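# Fold the shorts in half, leg over leg

## Task

On the table, fold the shorts across their middle so one leg rests flat on top of the other with their edges matching; dropping the cloth into place is allowed, and at the end the grippers must have released it and moved away, since a fold that stays only because the robot holds it does not count.

## Robot and tools

Robot: two arms, left_arm and right_arm, each ending in a two-finger gripper. The fingers point along the gripper's own +z axis and open and close along its y axis. The reported gripper position is the point between the finger pads, roughly 1 cm behind the tips.

Frames: result lines give each gripper's position (metres) and orientation (quaternion w,x,y,z) in a single scene frame. Its origin is on the table surface midway between the arms; +z is up, +x reaches out over the table, and left_arm sits on the +y side. The names left and right refer to arms, not to image sides. Printed positions can be somewhat wrong, more so when an arm reaches far. Arm bases may be tilted; mounting plates and the floor frame behind them are fixed obstacles.

Joint limits (rad), base to gripper: waist -2.618 to 3.054, shoulder 0.000 to 3.142, elbow 0.000 to 3.142, wrist pitch -1.571 to 1.571, wrist yaw -1.571 to 1.571, wrist roll -2.094 to 2.094. Elbows never fully straighten.

The row: every motion command uses one row of 14 numbers, each between -1 and 1, always covering both arms even if one stays still. Order: dx, dy, dz, rx, ry, rz, opening for left_arm, then the same seven for right_arm. dx..rz are an offset, not a pose: a relative change from the gripper's measured pose, expressed in that gripper's own axes (not the scene frame). A value of 1.0 equals 0.6 m for dx, dy, dz and 180 degrees for rotation; rx, ry, rz together form one rotation vector. The opening is absolute, not an offset: +1 is fully open (0.094 m), -1 closed.

execute_actions(actions): actions is a list of up to 15 actions; each action is a table of up to 15 rows, each row lasting one control step (1/30 s). If fewer than 15 rows are given, the last row repeats to fill 15 steps. Every row in an action is measured from the gripper pose at the start of that action, not from the row before. For the first action of a call the reference is the last pose reported in this scene. An empty list just returns the current state and images. Example shape: [[[14 numbers]]].

move(target, speed, blocking): target is one 14-number row as above, with offsets taken from the pose in the latest result that shows one. Each gripper follows a straight path toward it; both paths finish together, lasting 0.5 to 10 s (cut off at 10 s). speed is the top path speed in m/s, 0.002 to 0.5, default 0.25; rotation is capped at twice that in rad/s. Grippers rotate the short way. Paths do not avoid obstacles or the other arm, and grippers may lag, drift, or overshoot the speed, especially near full reach. Openings are sent when the move begins. With blocking=false a result comes after 0.5 s while the move continues; further execute_actions or moves are refused until a result shows it has ended, so use wait or stop first.

wait(seconds): 0 to 10; lets time pass while each arm holds its last command, returning early if a running move finishes. stop(): brakes a running move; braking needs room, fingers keep moving. zoom_image(camera, region): camera is cam_high, cam_low, cam_left_wrist or cam_right_wrist; region is [x0, y0, x1, y1] in pixels from the top-left, at most 504 by 504. cam_high and cam_low are 504x504, wrist cameras 616x616. finished_scene(scene): ends the current scene (give its number) after the last command is held; irreversible, and the result reports success.

Reading results: the state line shows left_arm | right_arm poses. Hand target lines show where the controller is now driving each gripper. grip_measured is the finger opening on the same scale as the commanded opening (the last Joint positions value gives it in metres); each gripper may read up to about 1 mm off. Step readings list positions at some steps; HELD with an arm label means part of that arm's row was held back. A move adds a move: line with its ending (done, off_target, moving, held, fault) and limits (paced = the sent pose was clipped; held = a check blocked some steps, after which the arm may surge fast), plus each gripper's distance from its target. If only one arm is named, the other finished fine. pose unreachable means the clearance check altered or blocked that arm's command. FAULT lines mean an arm stopped.

Control behaviour: each step the command is clipped to within 70 mm and 16 degrees of the measured pose, so large offsets need several actions; after an action the arm only continues to its last clipped pose. Position wins over orientation when both cannot be met. Arms tend to end a centimetre or more low and sag under zero offsets; to hold an arm, send the correction back to its wanted pose in the first call of a reply and zeros afterwards, raising the aim if it still sits low.

Gripping: to hold something, command an opening below grip_measured, about 0.03 below for a firm grip, less for a lighter one. Finger force tops out near 50 to 62 N per pad and is weaker on thin cloth under about 2 mm.

Avoid: arms colliding or pushing each other, fast contacts and targets set far past the contact point (they press hard), drops, slips, and cloth sliding off the table. Holding loads heats motors: MOTOR HOT appears at 75 °C, at 90 °C the arm stops for 10 s, at 100 °C it goes limp and falls. Before finishing, open both grippers, lift clear, and confirm the fold stays on its own.

Each tool is called after "Request:" as a command line: name --argument value for each argument, lists and objects as JSON in quotes; but a table of rows of numbers goes row by row, as --pt "numbers of a row", without its own name.

## Session

Request:
execute_actions --actions '[]'

Scene clock: 0.00 s.
left_arm: end_effector_position=(+0.4232, -0.0188, +0.2344) grip_measured=+1.000 end_effector_quat_wxyz=(+0.551, +0.477, +0.656, -0.196) | right_arm: end_effector_position=(+0.5655, -0.4074, +0.2171) grip_measured=+1.000 end_effector_quat_wxyz=(-0.309, +0.656, -0.631, +0.276)
Joint positions: left_arm=[-0.401  2.248  1.095  0.491  0.142  0.89   0.094] | right_arm=[-0.201  1.759  1.229 -0.019  0.221 -2.039  0.094]
Joint velocities: left_arm=[ 0.002  0.002  0.007  0.007 -0.095  0.081  0.   ] | right_arm=[-0.012  0.002  0.002 -0.007 -0.022  0.007  0.   ]
Hand target (left_arm): +0.420, -0.022, +0.236; +0.549, +0.481, +0.653, -0.202
Hand target (right_arm): +0.565, -0.402, +0.219; -0.314, +0.659, -0.628, +0.270

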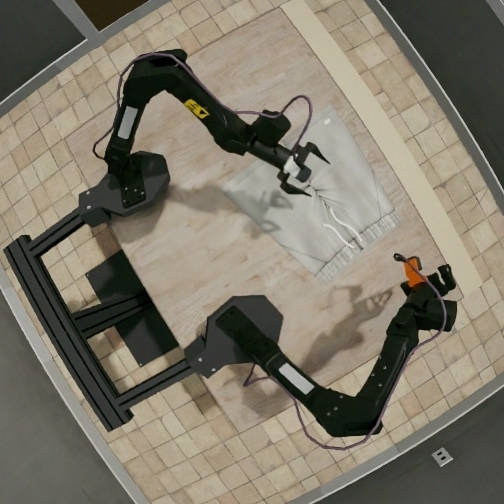

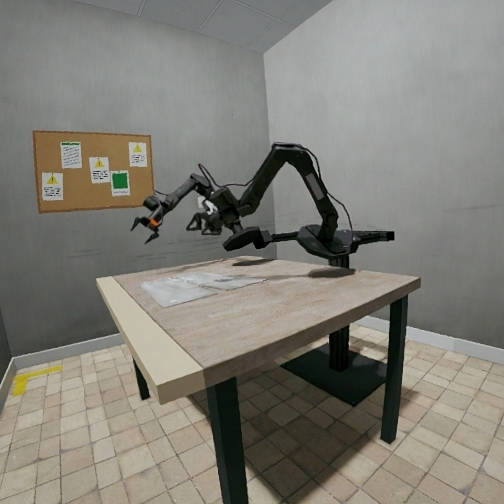

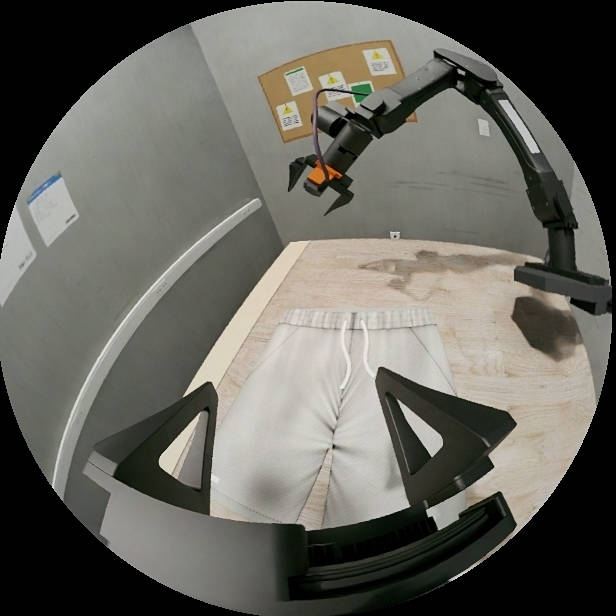

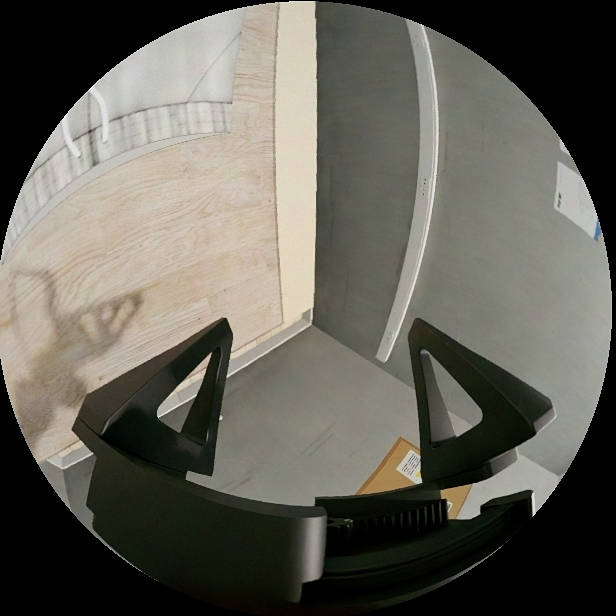

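Request:
move --target '[0.331,-0.255,-0.254,0.115,0.375,0.03,0,-0.277,0.485,-0.147,-0.25,-0.012,-0.049,0]' --speed 0.3

Request:
zoom_image --camera "cam_high" --region '[200,80,420,300]'

Scene clock: 14.77 s.
left_arm: end_effector_position=(+0.2255, +0.1142, +0.0597) grip_measured=+0.002 end_effector_quat_wxyz=(+0.019, +0.619, +0.785, +0.014) | right_arm: end_effector_position=(+0.3077, -0.2570, +0.0614) grip_measured=+0.003 end_effector_quat_wxyz=(-0.033, +0.761, -0.647, +0.029)
Joint positions: left_arm=[-0.515  2.306  0.963 -0.447 -0.515  0.624  0.047] | right_arm=[ 0.108  1.9    0.705 -0.302  0.553 -1.52   0.047]
Joint velocities: left_arm=[ 0.012  0.017 -0.007 -0.051  0.022 -0.037  0.001] | right_arm=[ 0.012  0.002 -0.007  0.007 -0.007  0.095  0.   ]
Hand target (left_arm): +0.226, +0.110, +0.061; +0.018, +0.622, +0.783, +0.019
Hand target (right_arm): +0.296, -0.255, +0.058; -0.020, +0.770, -0.638, +0.021
Off the commanded pose (left_arm): 0.004 m, 1 deg.
Off the commanded pose (right_arm): 0.011 m, 2 deg.
move: off_target (right_arm)

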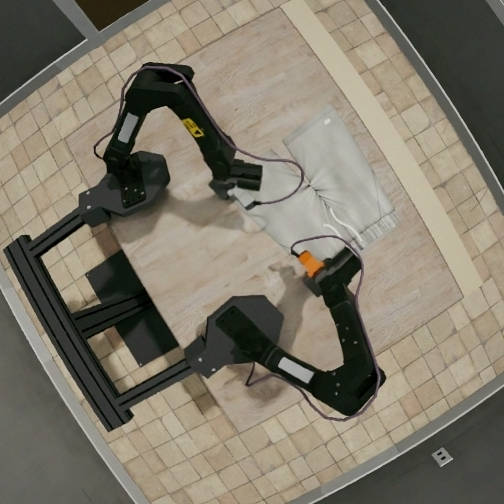

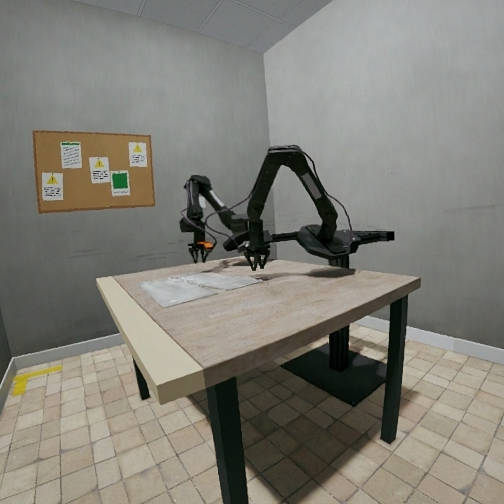

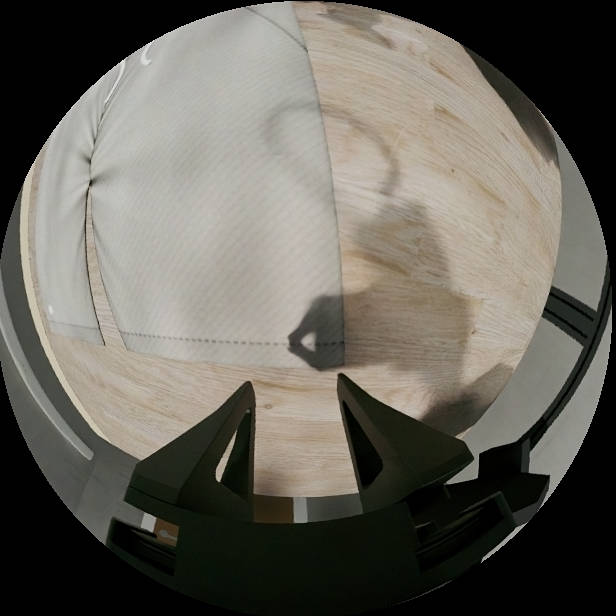

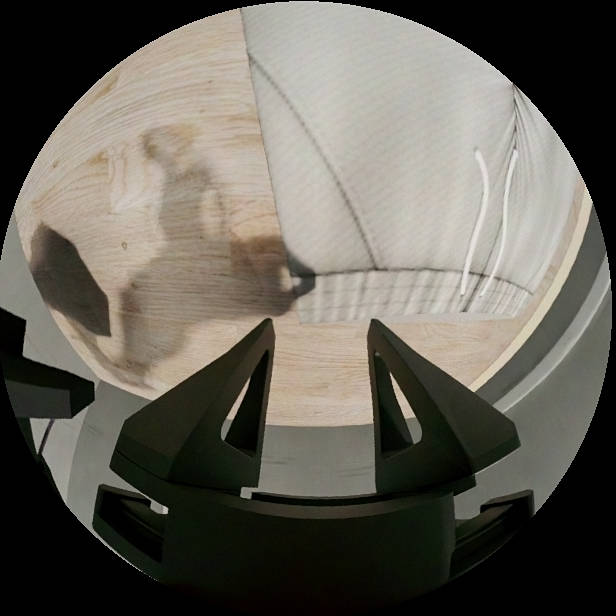

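Region (200, 80, 420, 300) of cam_high's 504x504 image, scaled by 2.291, with more detail than that image has.

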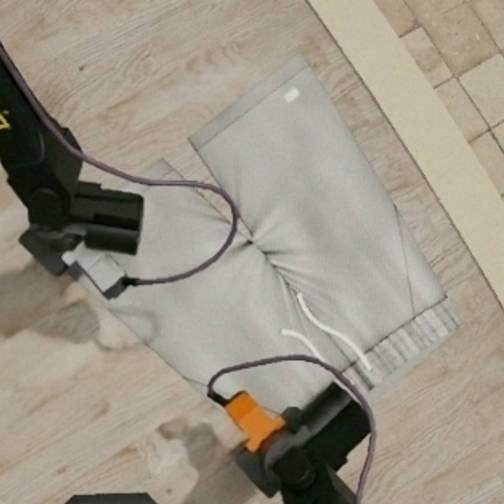

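Request:
move --target '[-0.02,-0.068,0.088,0,0,0,0,-0.005,0.035,0.09,-0.008,0,0,0]' --speed 0.06

Scene clock: 19.33 s.
left_arm: end_effector_position=(+0.2052, +0.0928, +0.0156) grip_measured=+0.002 end_effector_quat_wxyz=(+0.029, +0.614, +0.789, +0.020) | right_arm: end_effector_position=(+0.3000, -0.2606, +0.0127) grip_measured=+0.003 end_effector_quat_wxyz=(-0.025, +0.758, -0.651, +0.028)
Joint positions: left_arm=[-0.543  2.475  0.926 -0.235 -0.523  0.591  0.047] | right_arm=[ 0.007  2.052  0.647 -0.044  0.552 -1.62   0.047]
Joint velocities: left_arm=[-0.002  0.007 -0.002 -0.051  0.037  0.051  0.   ] | right_arm=[-0.007 -0.007 -0.017  0.051  0.066  0.066  0.   ]
Hand target (left_arm): +0.191, +0.093, +0.006; +0.019, +0.619, +0.785, +0.015
Hand target (right_arm): +0.291, -0.258, +0.007; -0.023, +0.762, -0.647, +0.022
Off the commanded pose (left_arm): 0.017 m, 1 deg.
Off the commanded pose (right_arm): 0.012 m, 1 deg.
move: off_target (left_arm, right_arm)

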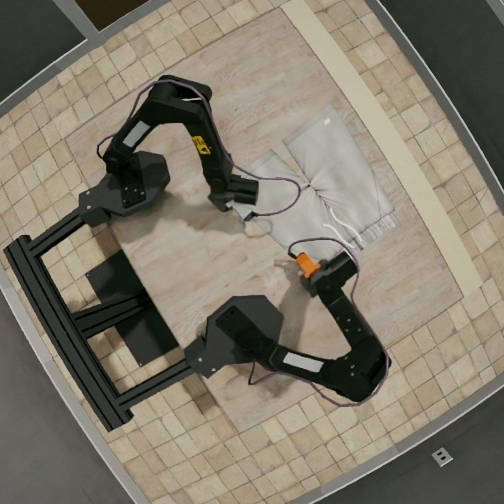

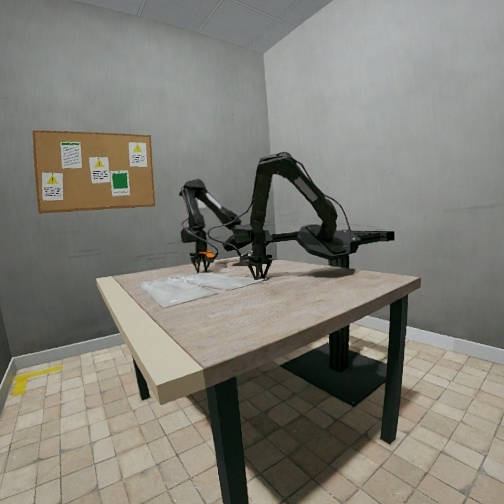

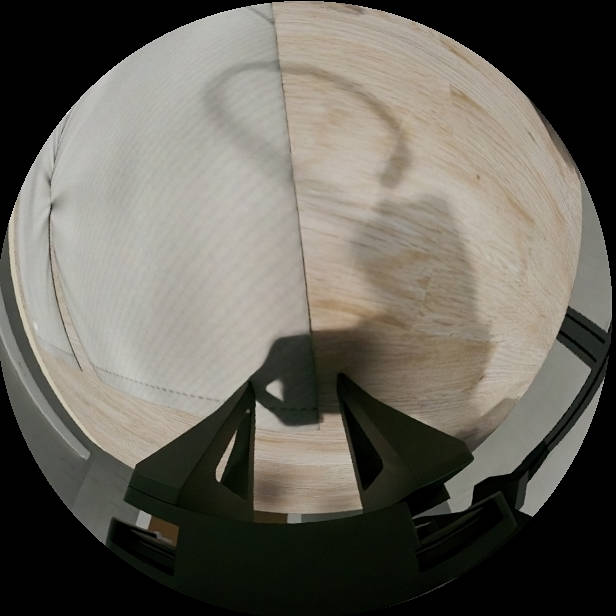

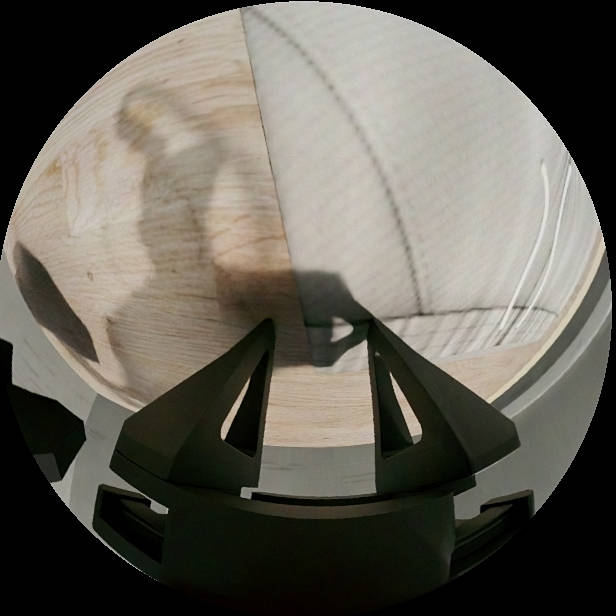

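Same as before; repeat the sequence.

Request:
execute_actions --actions '[[[0,0,0.025,0,0,0,0,0,0,0.025,0,0,0,0]],[[0,0.01,0.025,0,0,0,-0.1,0,-0.01,0.025,0,0,0,-0.1],[0,0.01,0.025,0,0,0,-0.2,0,-0.01,0.025,0,0,0,-0.2],[0,0.01,0.025,0,0,0,-0.3,0,-0.01,0.025,0,0,0,-0.3],[0,0.01,0.025,0,0,0,-0.4,0,-0.01,0.025,0,0,0,-0.4],[0,0.01,0.025,0,0,0,-0.5,0,-0.01,0.025,0,0,0,-0.5]],[[0,0.01,0.025,0,0,0,-0.6,0,-0.01,0.025,0,0,0,-0.6],[0,0.01,0.025,0,0,0,-0.7,0,-0.01,0.025,0,0,0,-0.7]],[[0,0.005,0.02,0,0,0,-0.8,0,-0.005,0.02,0,0,0,-0.8],[0,0.005,0.02,0,0,0,-0.85,0,-0.005,0.02,0,0,0,-0.85],[0,0.005,0.02,0,0,0,-0.9,0,-0.005,0.02,0,0,0,-0.9],[0,0.005,0.02,0,0,0,-0.95,0,-0.005,0.02,0,0,0,-0.95],[0,0.005,0.02,0,0,0,-1,0,-0.005,0.02,0,0,0,-1]]]'

Request:
move --target '[0,0.0,-0.1,0,0,0,-1,0,0,-0.1,0,0,0,-1]' --speed 0.08

Scene clock: 27.40 s.
left_arm: end_effector_position=(+0.2218, +0.0974, +0.0148) grip_measured=-0.964 end_effector_quat_wxyz=(+0.040, +0.635, +0.770, +0.042) | right_arm: end_effector_position=(+0.3155, -0.2571, +0.0122) grip_measured=-0.967 end_effector_quat_wxyz=(-0.042, +0.780, -0.623, +0.043)
Joint positions: left_arm=[-0.518  2.474  0.936 -0.204 -0.57   0.69   0.002] | right_arm=[ 0.006  2.067  0.665  0.005  0.544 -1.719  0.002]
Joint velocities: left_arm=[-0.012 -0.017  0.002 -0.037  0.007 -0.022  0.   ] | right_arm=[-0.027 -0.002 -0.007 -0.066  0.037  0.022  0.   ]
Hand target (left_arm): +0.224, +0.098, +0.003; +0.038, +0.627, +0.777, +0.039
Hand target (right_arm): +0.314, -0.258, +0.001; -0.034, +0.777, -0.628, +0.037
Off the commanded pose (left_arm): 0.012 m, 1 deg.
Off the commanded pose (right_arm): 0.012 m, 1 deg.
Step readings (end_effector_position; steps 1 to 15: 1st action; 16 to 30: 2nd action; 31 to 45: 3rd action; 46 to 60: 4th action):
0: left_arm (+0.2052, +0.0928, +0.0156) | right_arm (+0.2999, -0.2606, +0.0127)
1: left_arm (+0.2056, +0.0929, +0.0154) | right_arm (+0.2997, -0.2607, +0.0120)
2: left_arm (+0.2056, +0.0931, +0.0152) | right_arm (+0.2998, -0.2607, +0.0120)
4: left_arm (+0.2055, +0.0931, +0.0150) | right_arm (+0.2998, -0.2605, +0.0120)
8: left_arm (+0.2055, +0.0931, +0.0150) | right_arm (+0.2998, -0.2603, +0.0120)
15: left_arm (+0.2055, +0.0931, +0.0150) | right_arm (+0.2998, -0.2603, +0.0120)
16: left_arm (+0.2058, +0.0936, +0.0149) | right_arm (+0.2992, -0.2602, +0.0119)
17: left_arm (+0.2071, +0.0943, +0.0145) | right_arm (+0.2984, -0.2603, +0.0117)
19: left_arm (+0.2112, +0.0948, +0.0145) | right_arm (+0.3007, -0.2600, +0.0117)
23: left_arm (+0.2151, +0.0956, +0.0145) | right_arm (+0.3047, -0.2592, +0.0116)
30: left_arm (+0.2152, +0.0956, +0.0146) | right_arm (+0.3047, -0.2592, +0.0116)
31: left_arm (+0.2163, +0.0962, +0.0145) | right_arm (+0.3055, -0.2590, +0.0116)
32: left_arm (+0.2183, +0.0968, +0.0144) | right_arm (+0.3083, -0.2585, +0.0117)
34: left_arm (+0.2203, +0.0970, +0.0144) | right_arm (+0.3102, -0.2581, +0.0115)
38: left_arm (+0.2204, +0.0971, +0.0144) | right_arm (+0.3102, -0.2581, +0.0115)
45: left_arm (+0.2204, +0.0971, +0.0144) | right_arm (+0.3102, -0.2581, +0.0115)
46: left_arm (+0.2210, +0.0975, +0.0144) | right_arm (+0.3109, -0.2581, +0.0116)
47: left_arm (+0.2218, +0.0977, +0.0146) | right_arm (+0.3126, -0.2578, +0.0118)
49: left_arm (+0.2217, +0.0973, +0.0148) | right_arm (+0.3146, -0.2572, +0.0120)
53: left_arm (+0.2218, +0.0974, +0.0148) | right_arm (+0.3155, -0.2571, +0.0122)
60: end_effector_position above

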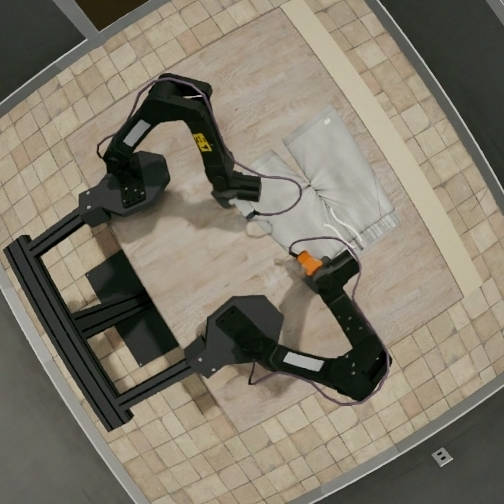

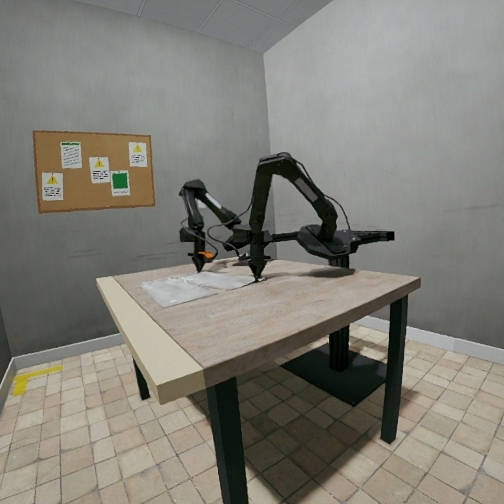

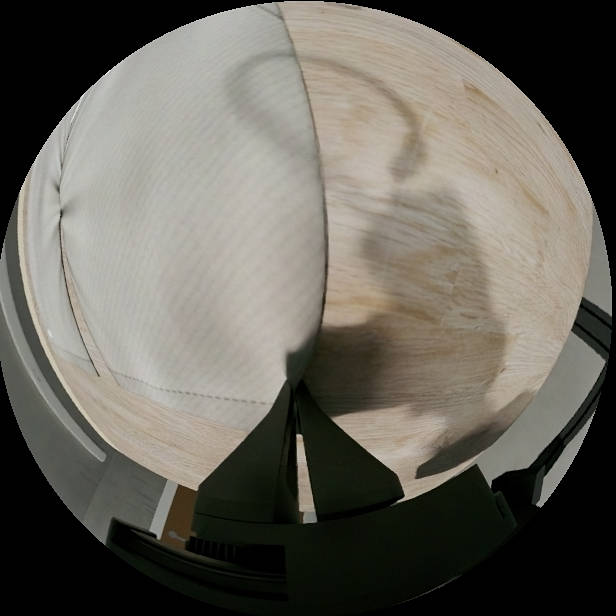

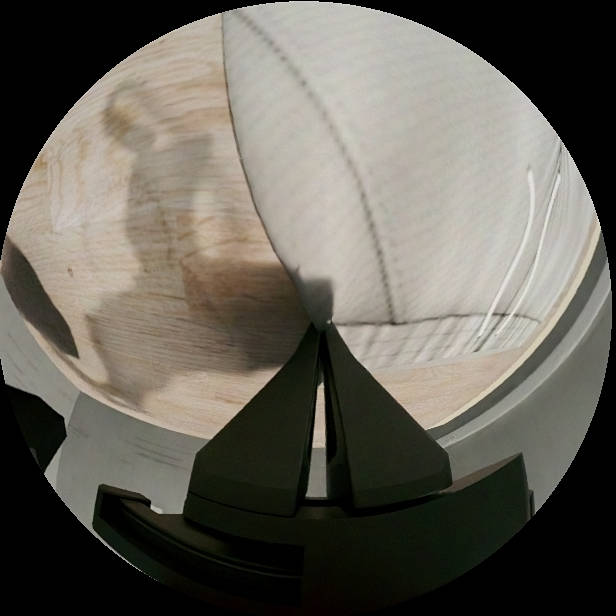

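Scene clock: 28.73 s.
left_arm: end_effector_position=(+0.2109, +0.1002, +0.0656) grip_measured=-0.964 end_effector_quat_wxyz=(+0.036, +0.636, +0.770, +0.043) | right_arm: end_effector_position=(+0.3012, -0.2554, +0.0640) grip_measured=-0.967 end_effector_quat_wxyz=(-0.040, +0.781, -0.622, +0.033)
Joint positions: left_arm=[-0.618  2.323  0.936 -0.425 -0.552  0.573  0.002] | right_arm=[ 0.121  1.87   0.665 -0.28   0.547 -1.579  0.002]
Joint velocities: left_arm=[-0.002 -0.007  0.007  0.051  0.037  0.081 -0.   ] | right_arm=[ 0.007 -0.012 -0.012 -0.051  0.051 -0.007  0.   ]
Hand target (left_arm): +0.215, +0.097, +0.075; +0.041, +0.635, +0.770, +0.041
Hand target (right_arm): +0.308, -0.257, +0.071; -0.042, +0.780, -0.623, +0.041
Off the commanded pose (left_arm): 0.010 m, 0 deg.
Off the commanded pose (right_arm): 0.011 m, 1 deg.
move: off_target (right_arm)

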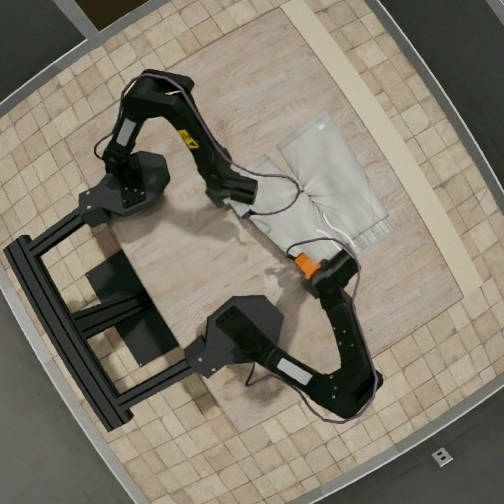

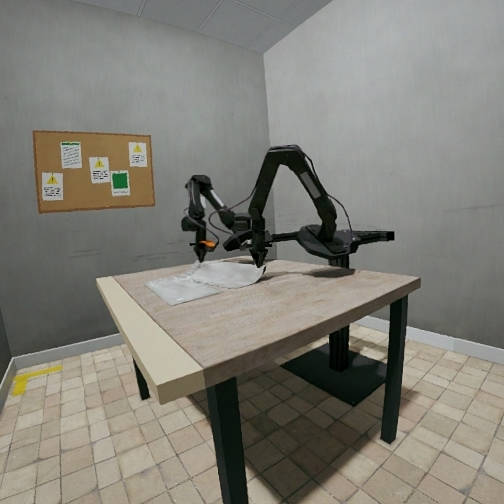

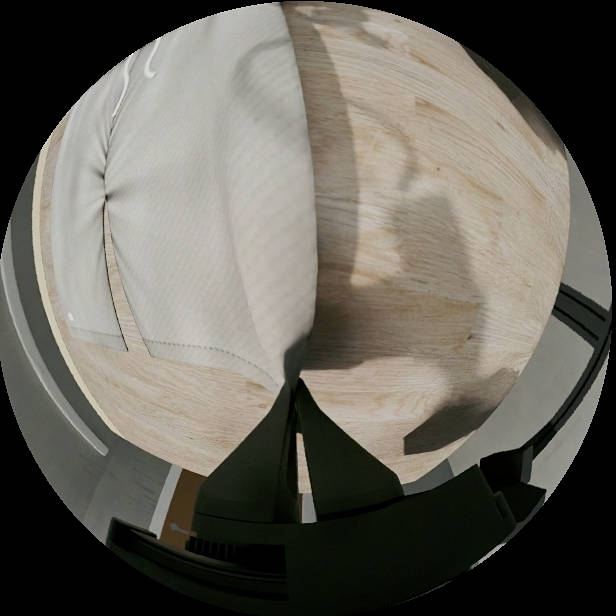

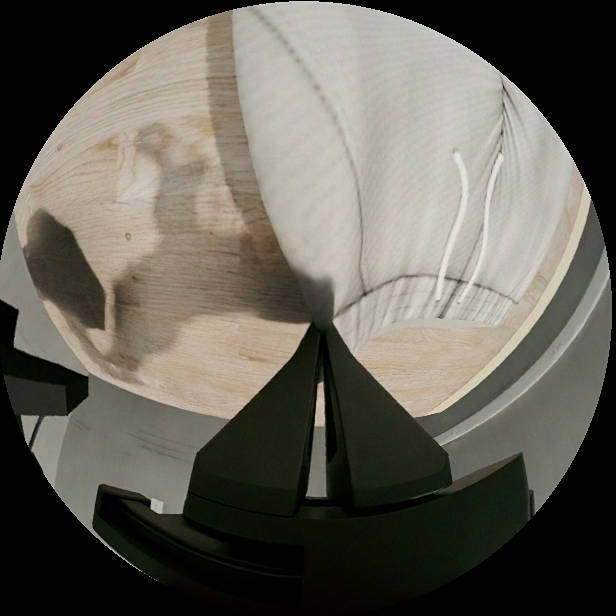

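Request:
move --target '[0.069,0.008,-0.125,0,0,0,-1,-0.07,0.003,-0.08,0,0,0,-1]' --speed 0.08

Request:
zoom_image --camera "cam_high" --region '[200,80,420,300]'

Scene clock: 34.97 s.
left_arm: end_effector_position=(+0.2086, +0.1360, +0.1383) grip_measured=-0.964 end_effector_quat_wxyz=(+0.044, +0.631, +0.773, +0.044) | right_arm: end_effector_position=(+0.2773, -0.2179, +0.1016) grip_measured=-0.967 end_effector_quat_wxyz=(-0.030, +0.784, -0.620, +0.027)
Joint positions: left_arm=[-0.663  2.03   0.914 -0.706 -0.545  0.516  0.002] | right_arm=[ 0.353  1.86   0.719 -0.514  0.548 -1.3    0.002]
Joint velocities: left_arm=[ 0.002  0.002 -0.002  0.007  0.022  0.037 -0.001] | right_arm=[ 0.007 -0.007  0.007  0.007 -0.051 -0.007  0.001]
Hand target (left_arm): +0.200, +0.141, +0.141; +0.037, +0.636, +0.770, +0.043
Hand target (right_arm): +0.284, -0.216, +0.110; -0.039, +0.781, -0.622, +0.031
Off the commanded pose (left_arm): 0.010 m, 1 deg.
Off the commanded pose (right_arm): 0.013 m, 1 deg.
move: off_target (right_arm)

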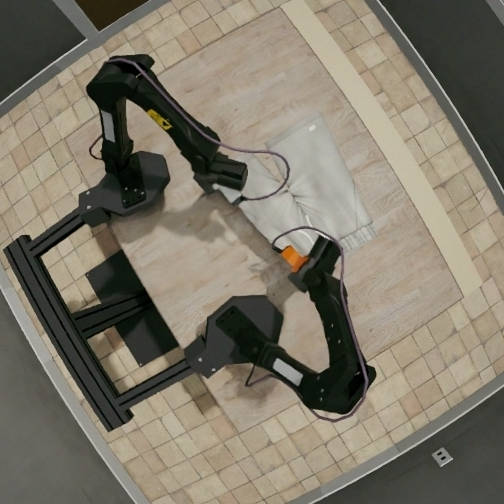

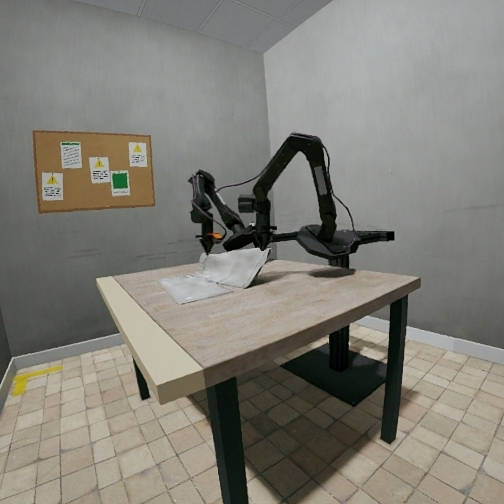

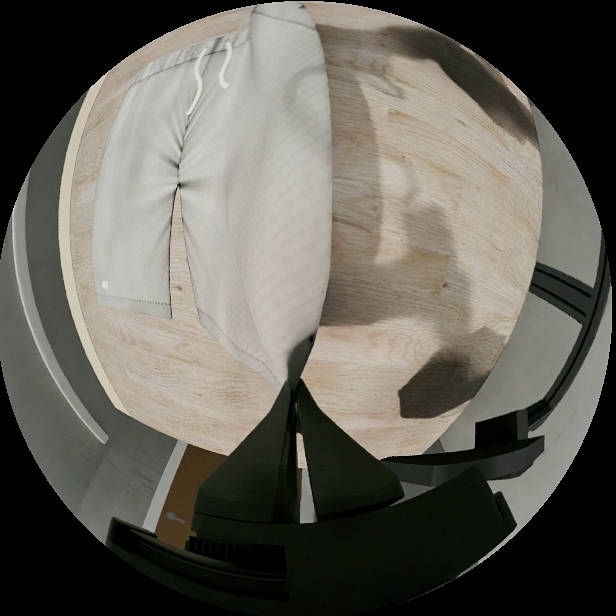

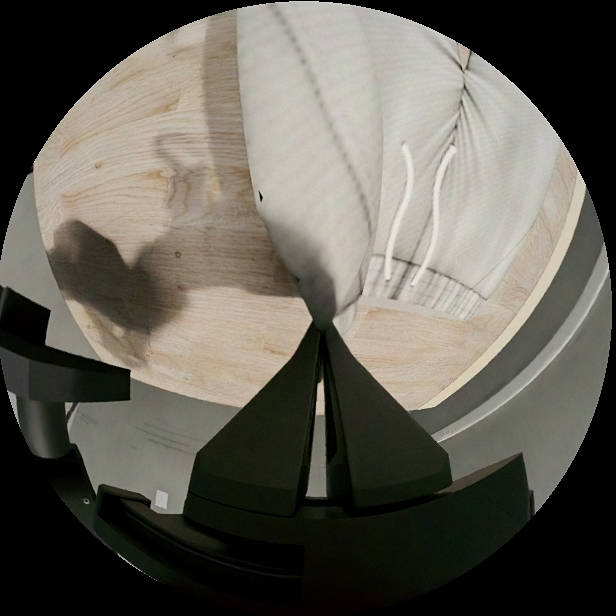

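Region (200, 80, 420, 300) of cam_high's 504x504 image, scaled by 2.291, with more detail than that image has.

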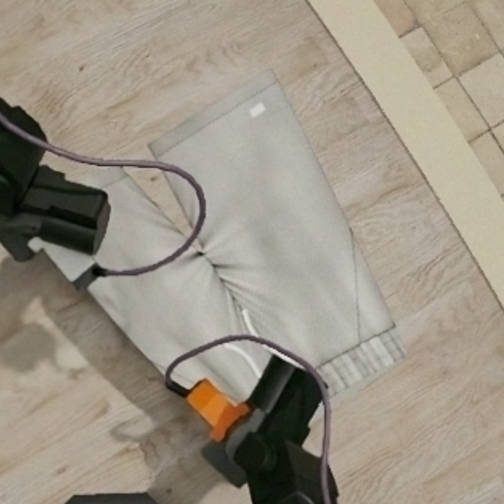

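Request:
move --target '[-0.034,0.275,-0.03,0.03,0,0.06,-1,0.027,-0.157,-0.035,-0.02,0,0.07,-1]' --speed 0.1

Request:
move --target '[0,0.18,0.08,-0.02,-0.02,0.03,-1,0,-0.125,0.058,0,0,0.03,-1]' --speed 0.1

Request:
zoom_image --camera "cam_low" --region '[130,220,310,330]'

Scene clock: 41.93 s.
left_arm: end_effector_position=(+0.3695, +0.1535, +0.1757) grip_measured=-0.965 end_effector_quat_wxyz=(+0.012, +0.697, +0.717, +0.017) | right_arm: end_effector_position=(+0.3704, -0.2114, +0.1320) grip_measured=-0.967 end_effector_quat_wxyz=(+0.015, -0.711, +0.703, -0.011)
Joint positions: left_arm=[-0.38   2.301  1.694 -1.115 -0.542  0.98   0.002] | right_arm=[ 0.282  2.059  1.21  -0.811  0.542 -1.135  0.002]
Joint velocities: left_arm=[-0.007 -0.002  0.002 -0.007  0.007  0.066 -0.001] | right_arm=[-0.037  0.007 -0.007 -0.037 -0.022  0.007 -0.   ]
Hand target (left_arm): +0.370, +0.151, +0.176; +0.009, +0.702, +0.712, +0.013
Hand target (right_arm): +0.371, -0.210, +0.131; -0.009, +0.711, -0.703, +0.005
Off the commanded pose (left_arm): 0.005 m, 1 deg.
Off the commanded pose (right_arm): 0.002 m, 1 deg.
move: done

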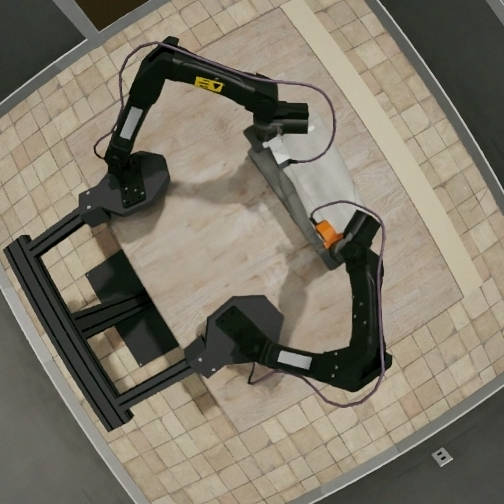

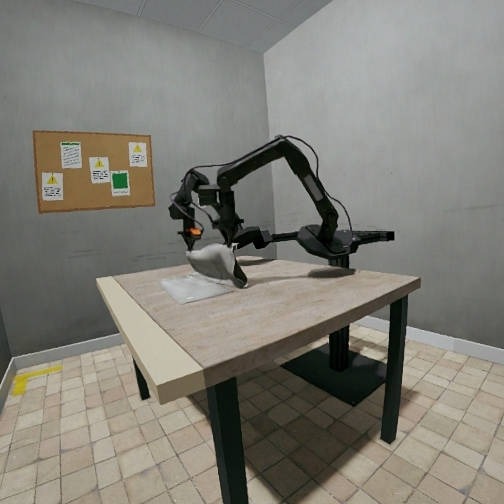

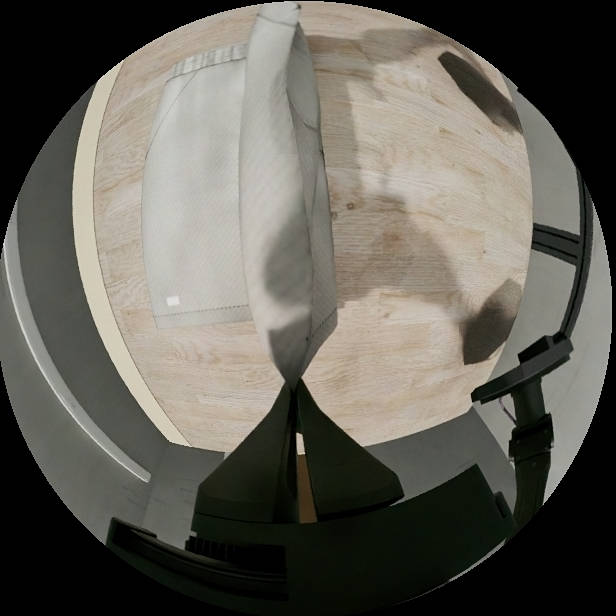

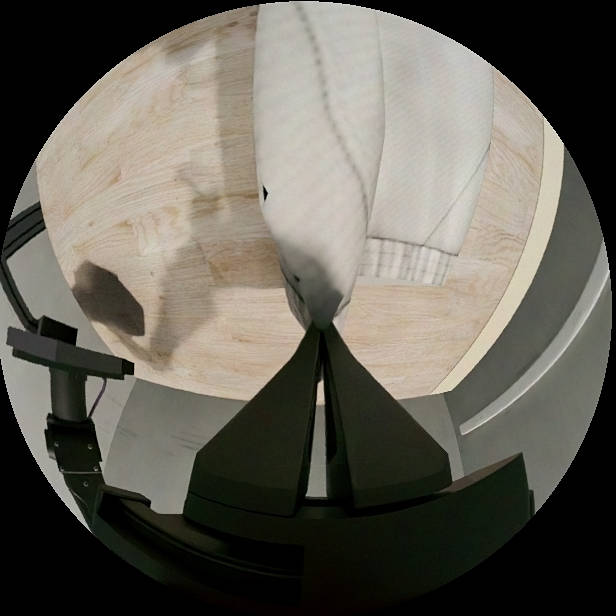

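Scene clock: 43.57 s.
left_arm: end_effector_position=(+0.4788, +0.1610, +0.1319) grip_measured=-0.964 end_effector_quat_wxyz=(+0.057, +0.723, +0.688, +0.022) | right_arm: end_effector_position=(+0.4462, -0.2089, +0.1012) grip_measured=-0.967 end_effector_quat_wxyz=(+0.023, -0.672, +0.740, -0.010)
Joint positions: left_arm=[-0.215  2.596  2.162 -1.087 -0.528  1.301  0.002] | right_arm=[ 0.175  2.291  1.518 -0.807  0.542 -1.162  0.002]
Joint velocities: left_arm=[-0.007  0.017  0.012  0.037 -0.022 -0.022 -0.   ] | right_arm=[-0.017 -0.012 -0.007  0.066 -0.037 -0.022 -0.001]
Hand target (left_arm): +0.478, +0.157, +0.132; +0.055, +0.729, +0.682, +0.018
Hand target (right_arm): +0.448, -0.209, +0.101; +0.017, -0.677, +0.736, -0.011
Off the commanded pose (left_arm): 0.004 m, 1 deg.
Off the commanded pose (right_arm): 0.002 m, 1 deg.
move: done

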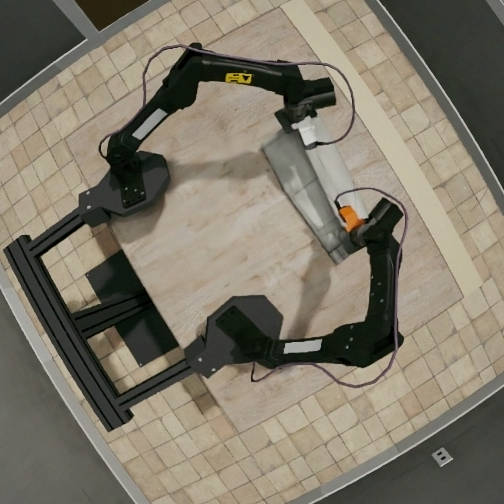

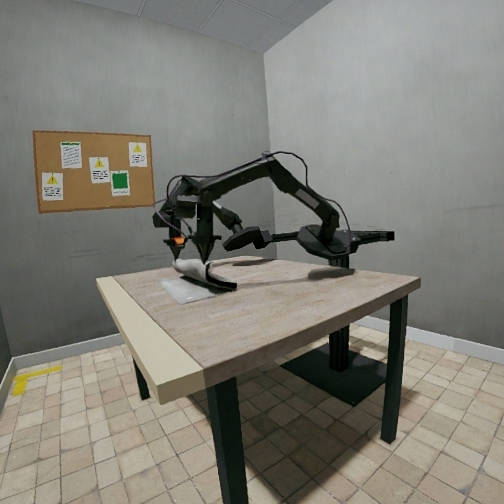

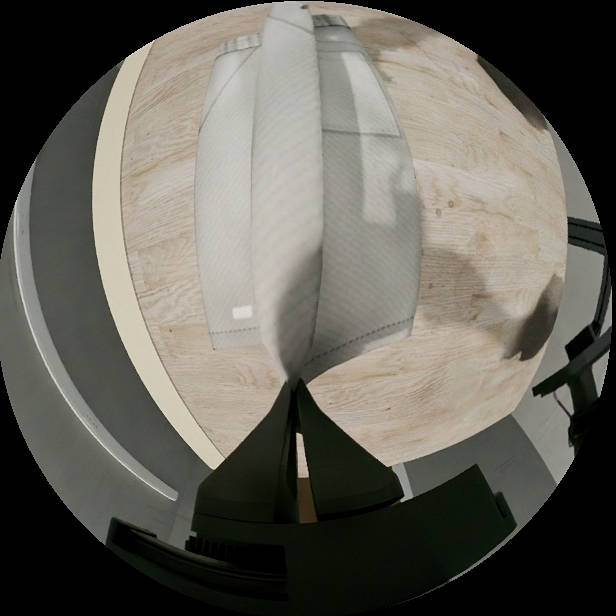

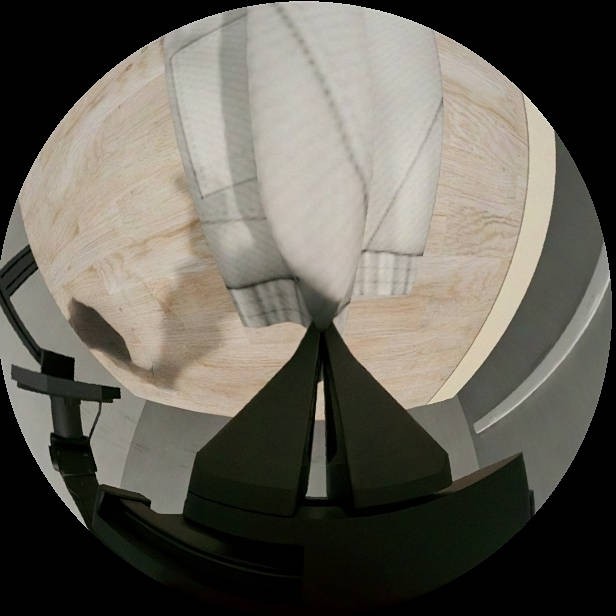

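Region (130, 220, 310, 330) of cam_low's 504x504 image, scaled by 2.800, with more detail than that image has.

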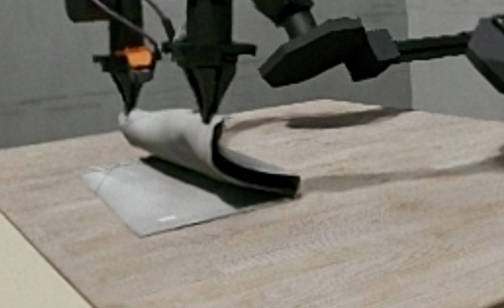

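Request:
move --target '[-0.012,0.098,0.127,-0.04,-0.02,0,-1,-0.006,-0.082,0.085,0,0,0,-1]' --speed 0.08

Request:
zoom_image --camera "cam_low" --region '[130,230,270,330]'

Scene clock: 48.63 s.
left_arm: end_effector_position=(+0.5406, +0.1550, +0.0625) grip_measured=-0.964 end_effector_quat_wxyz=(+0.112, +0.717, +0.686, +0.045) | right_arm: end_effector_position=(+0.4941, -0.2125, +0.0531) grip_measured=-0.967 end_effector_quat_wxyz=(+0.020, -0.670, +0.742, -0.009)
Joint positions: left_arm=[-0.115  2.816  2.356 -0.872 -0.491  1.475  0.002] | right_arm=[ 0.084  2.501  1.757 -0.788  0.541 -1.259  0.002]
Joint velocities: left_arm=[-0.017 -0.002  0.002  0.022 -0.037 -0.037  0.001] | right_arm=[-0.022  0.007  0.002 -0.066 -0.037 -0.022 -0.   ]
Hand target (left_arm): +0.545, +0.147, +0.063; +0.123, +0.718, +0.684, +0.043
Hand target (right_arm): +0.499, -0.209, +0.053; +0.024, -0.672, +0.740, -0.011
Off the commanded pose (left_arm): 0.009 m, 1 deg.
Off the commanded pose (right_arm): 0.005 m, 0 deg.
move: done

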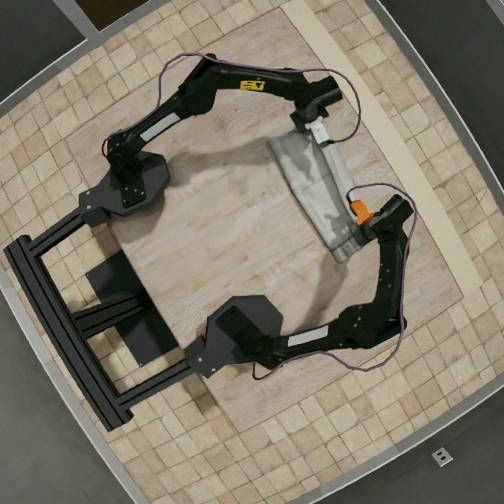

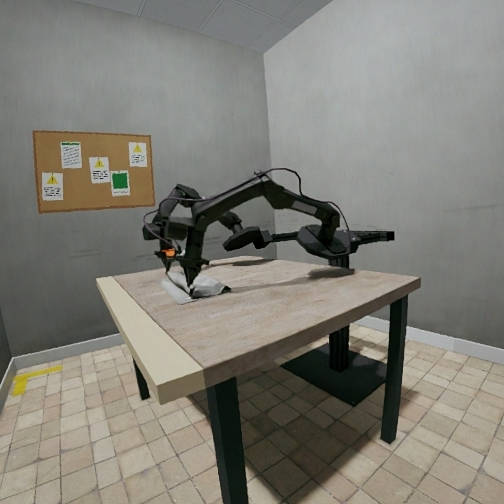

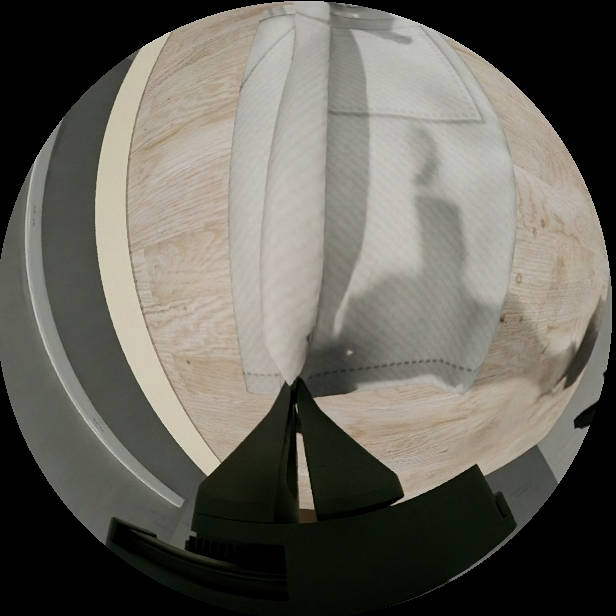

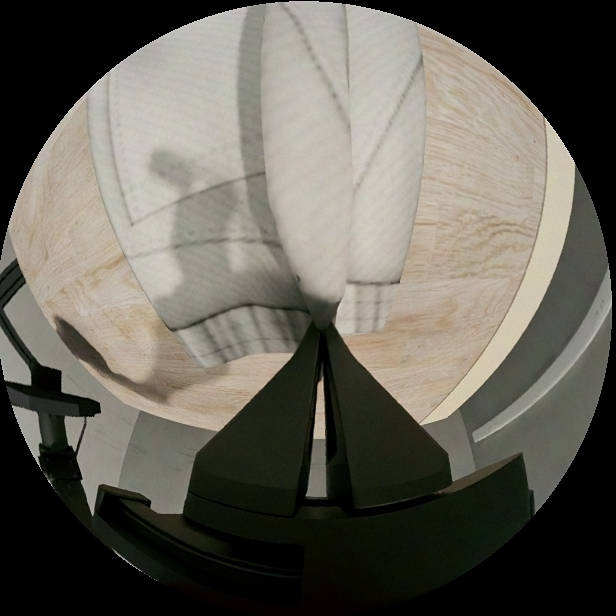

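Region (130, 230, 270, 330) of cam_low's 504x504 image, scaled by 3.600, with more detail than that image has; it fills the top 360 rows of this view, and the rest is white.

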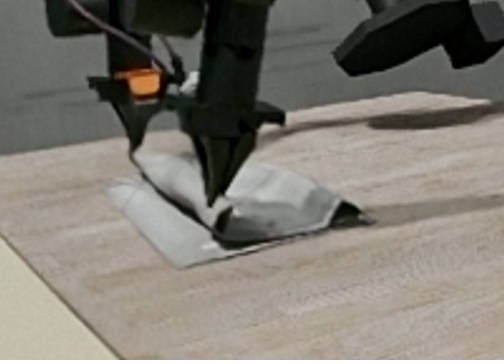

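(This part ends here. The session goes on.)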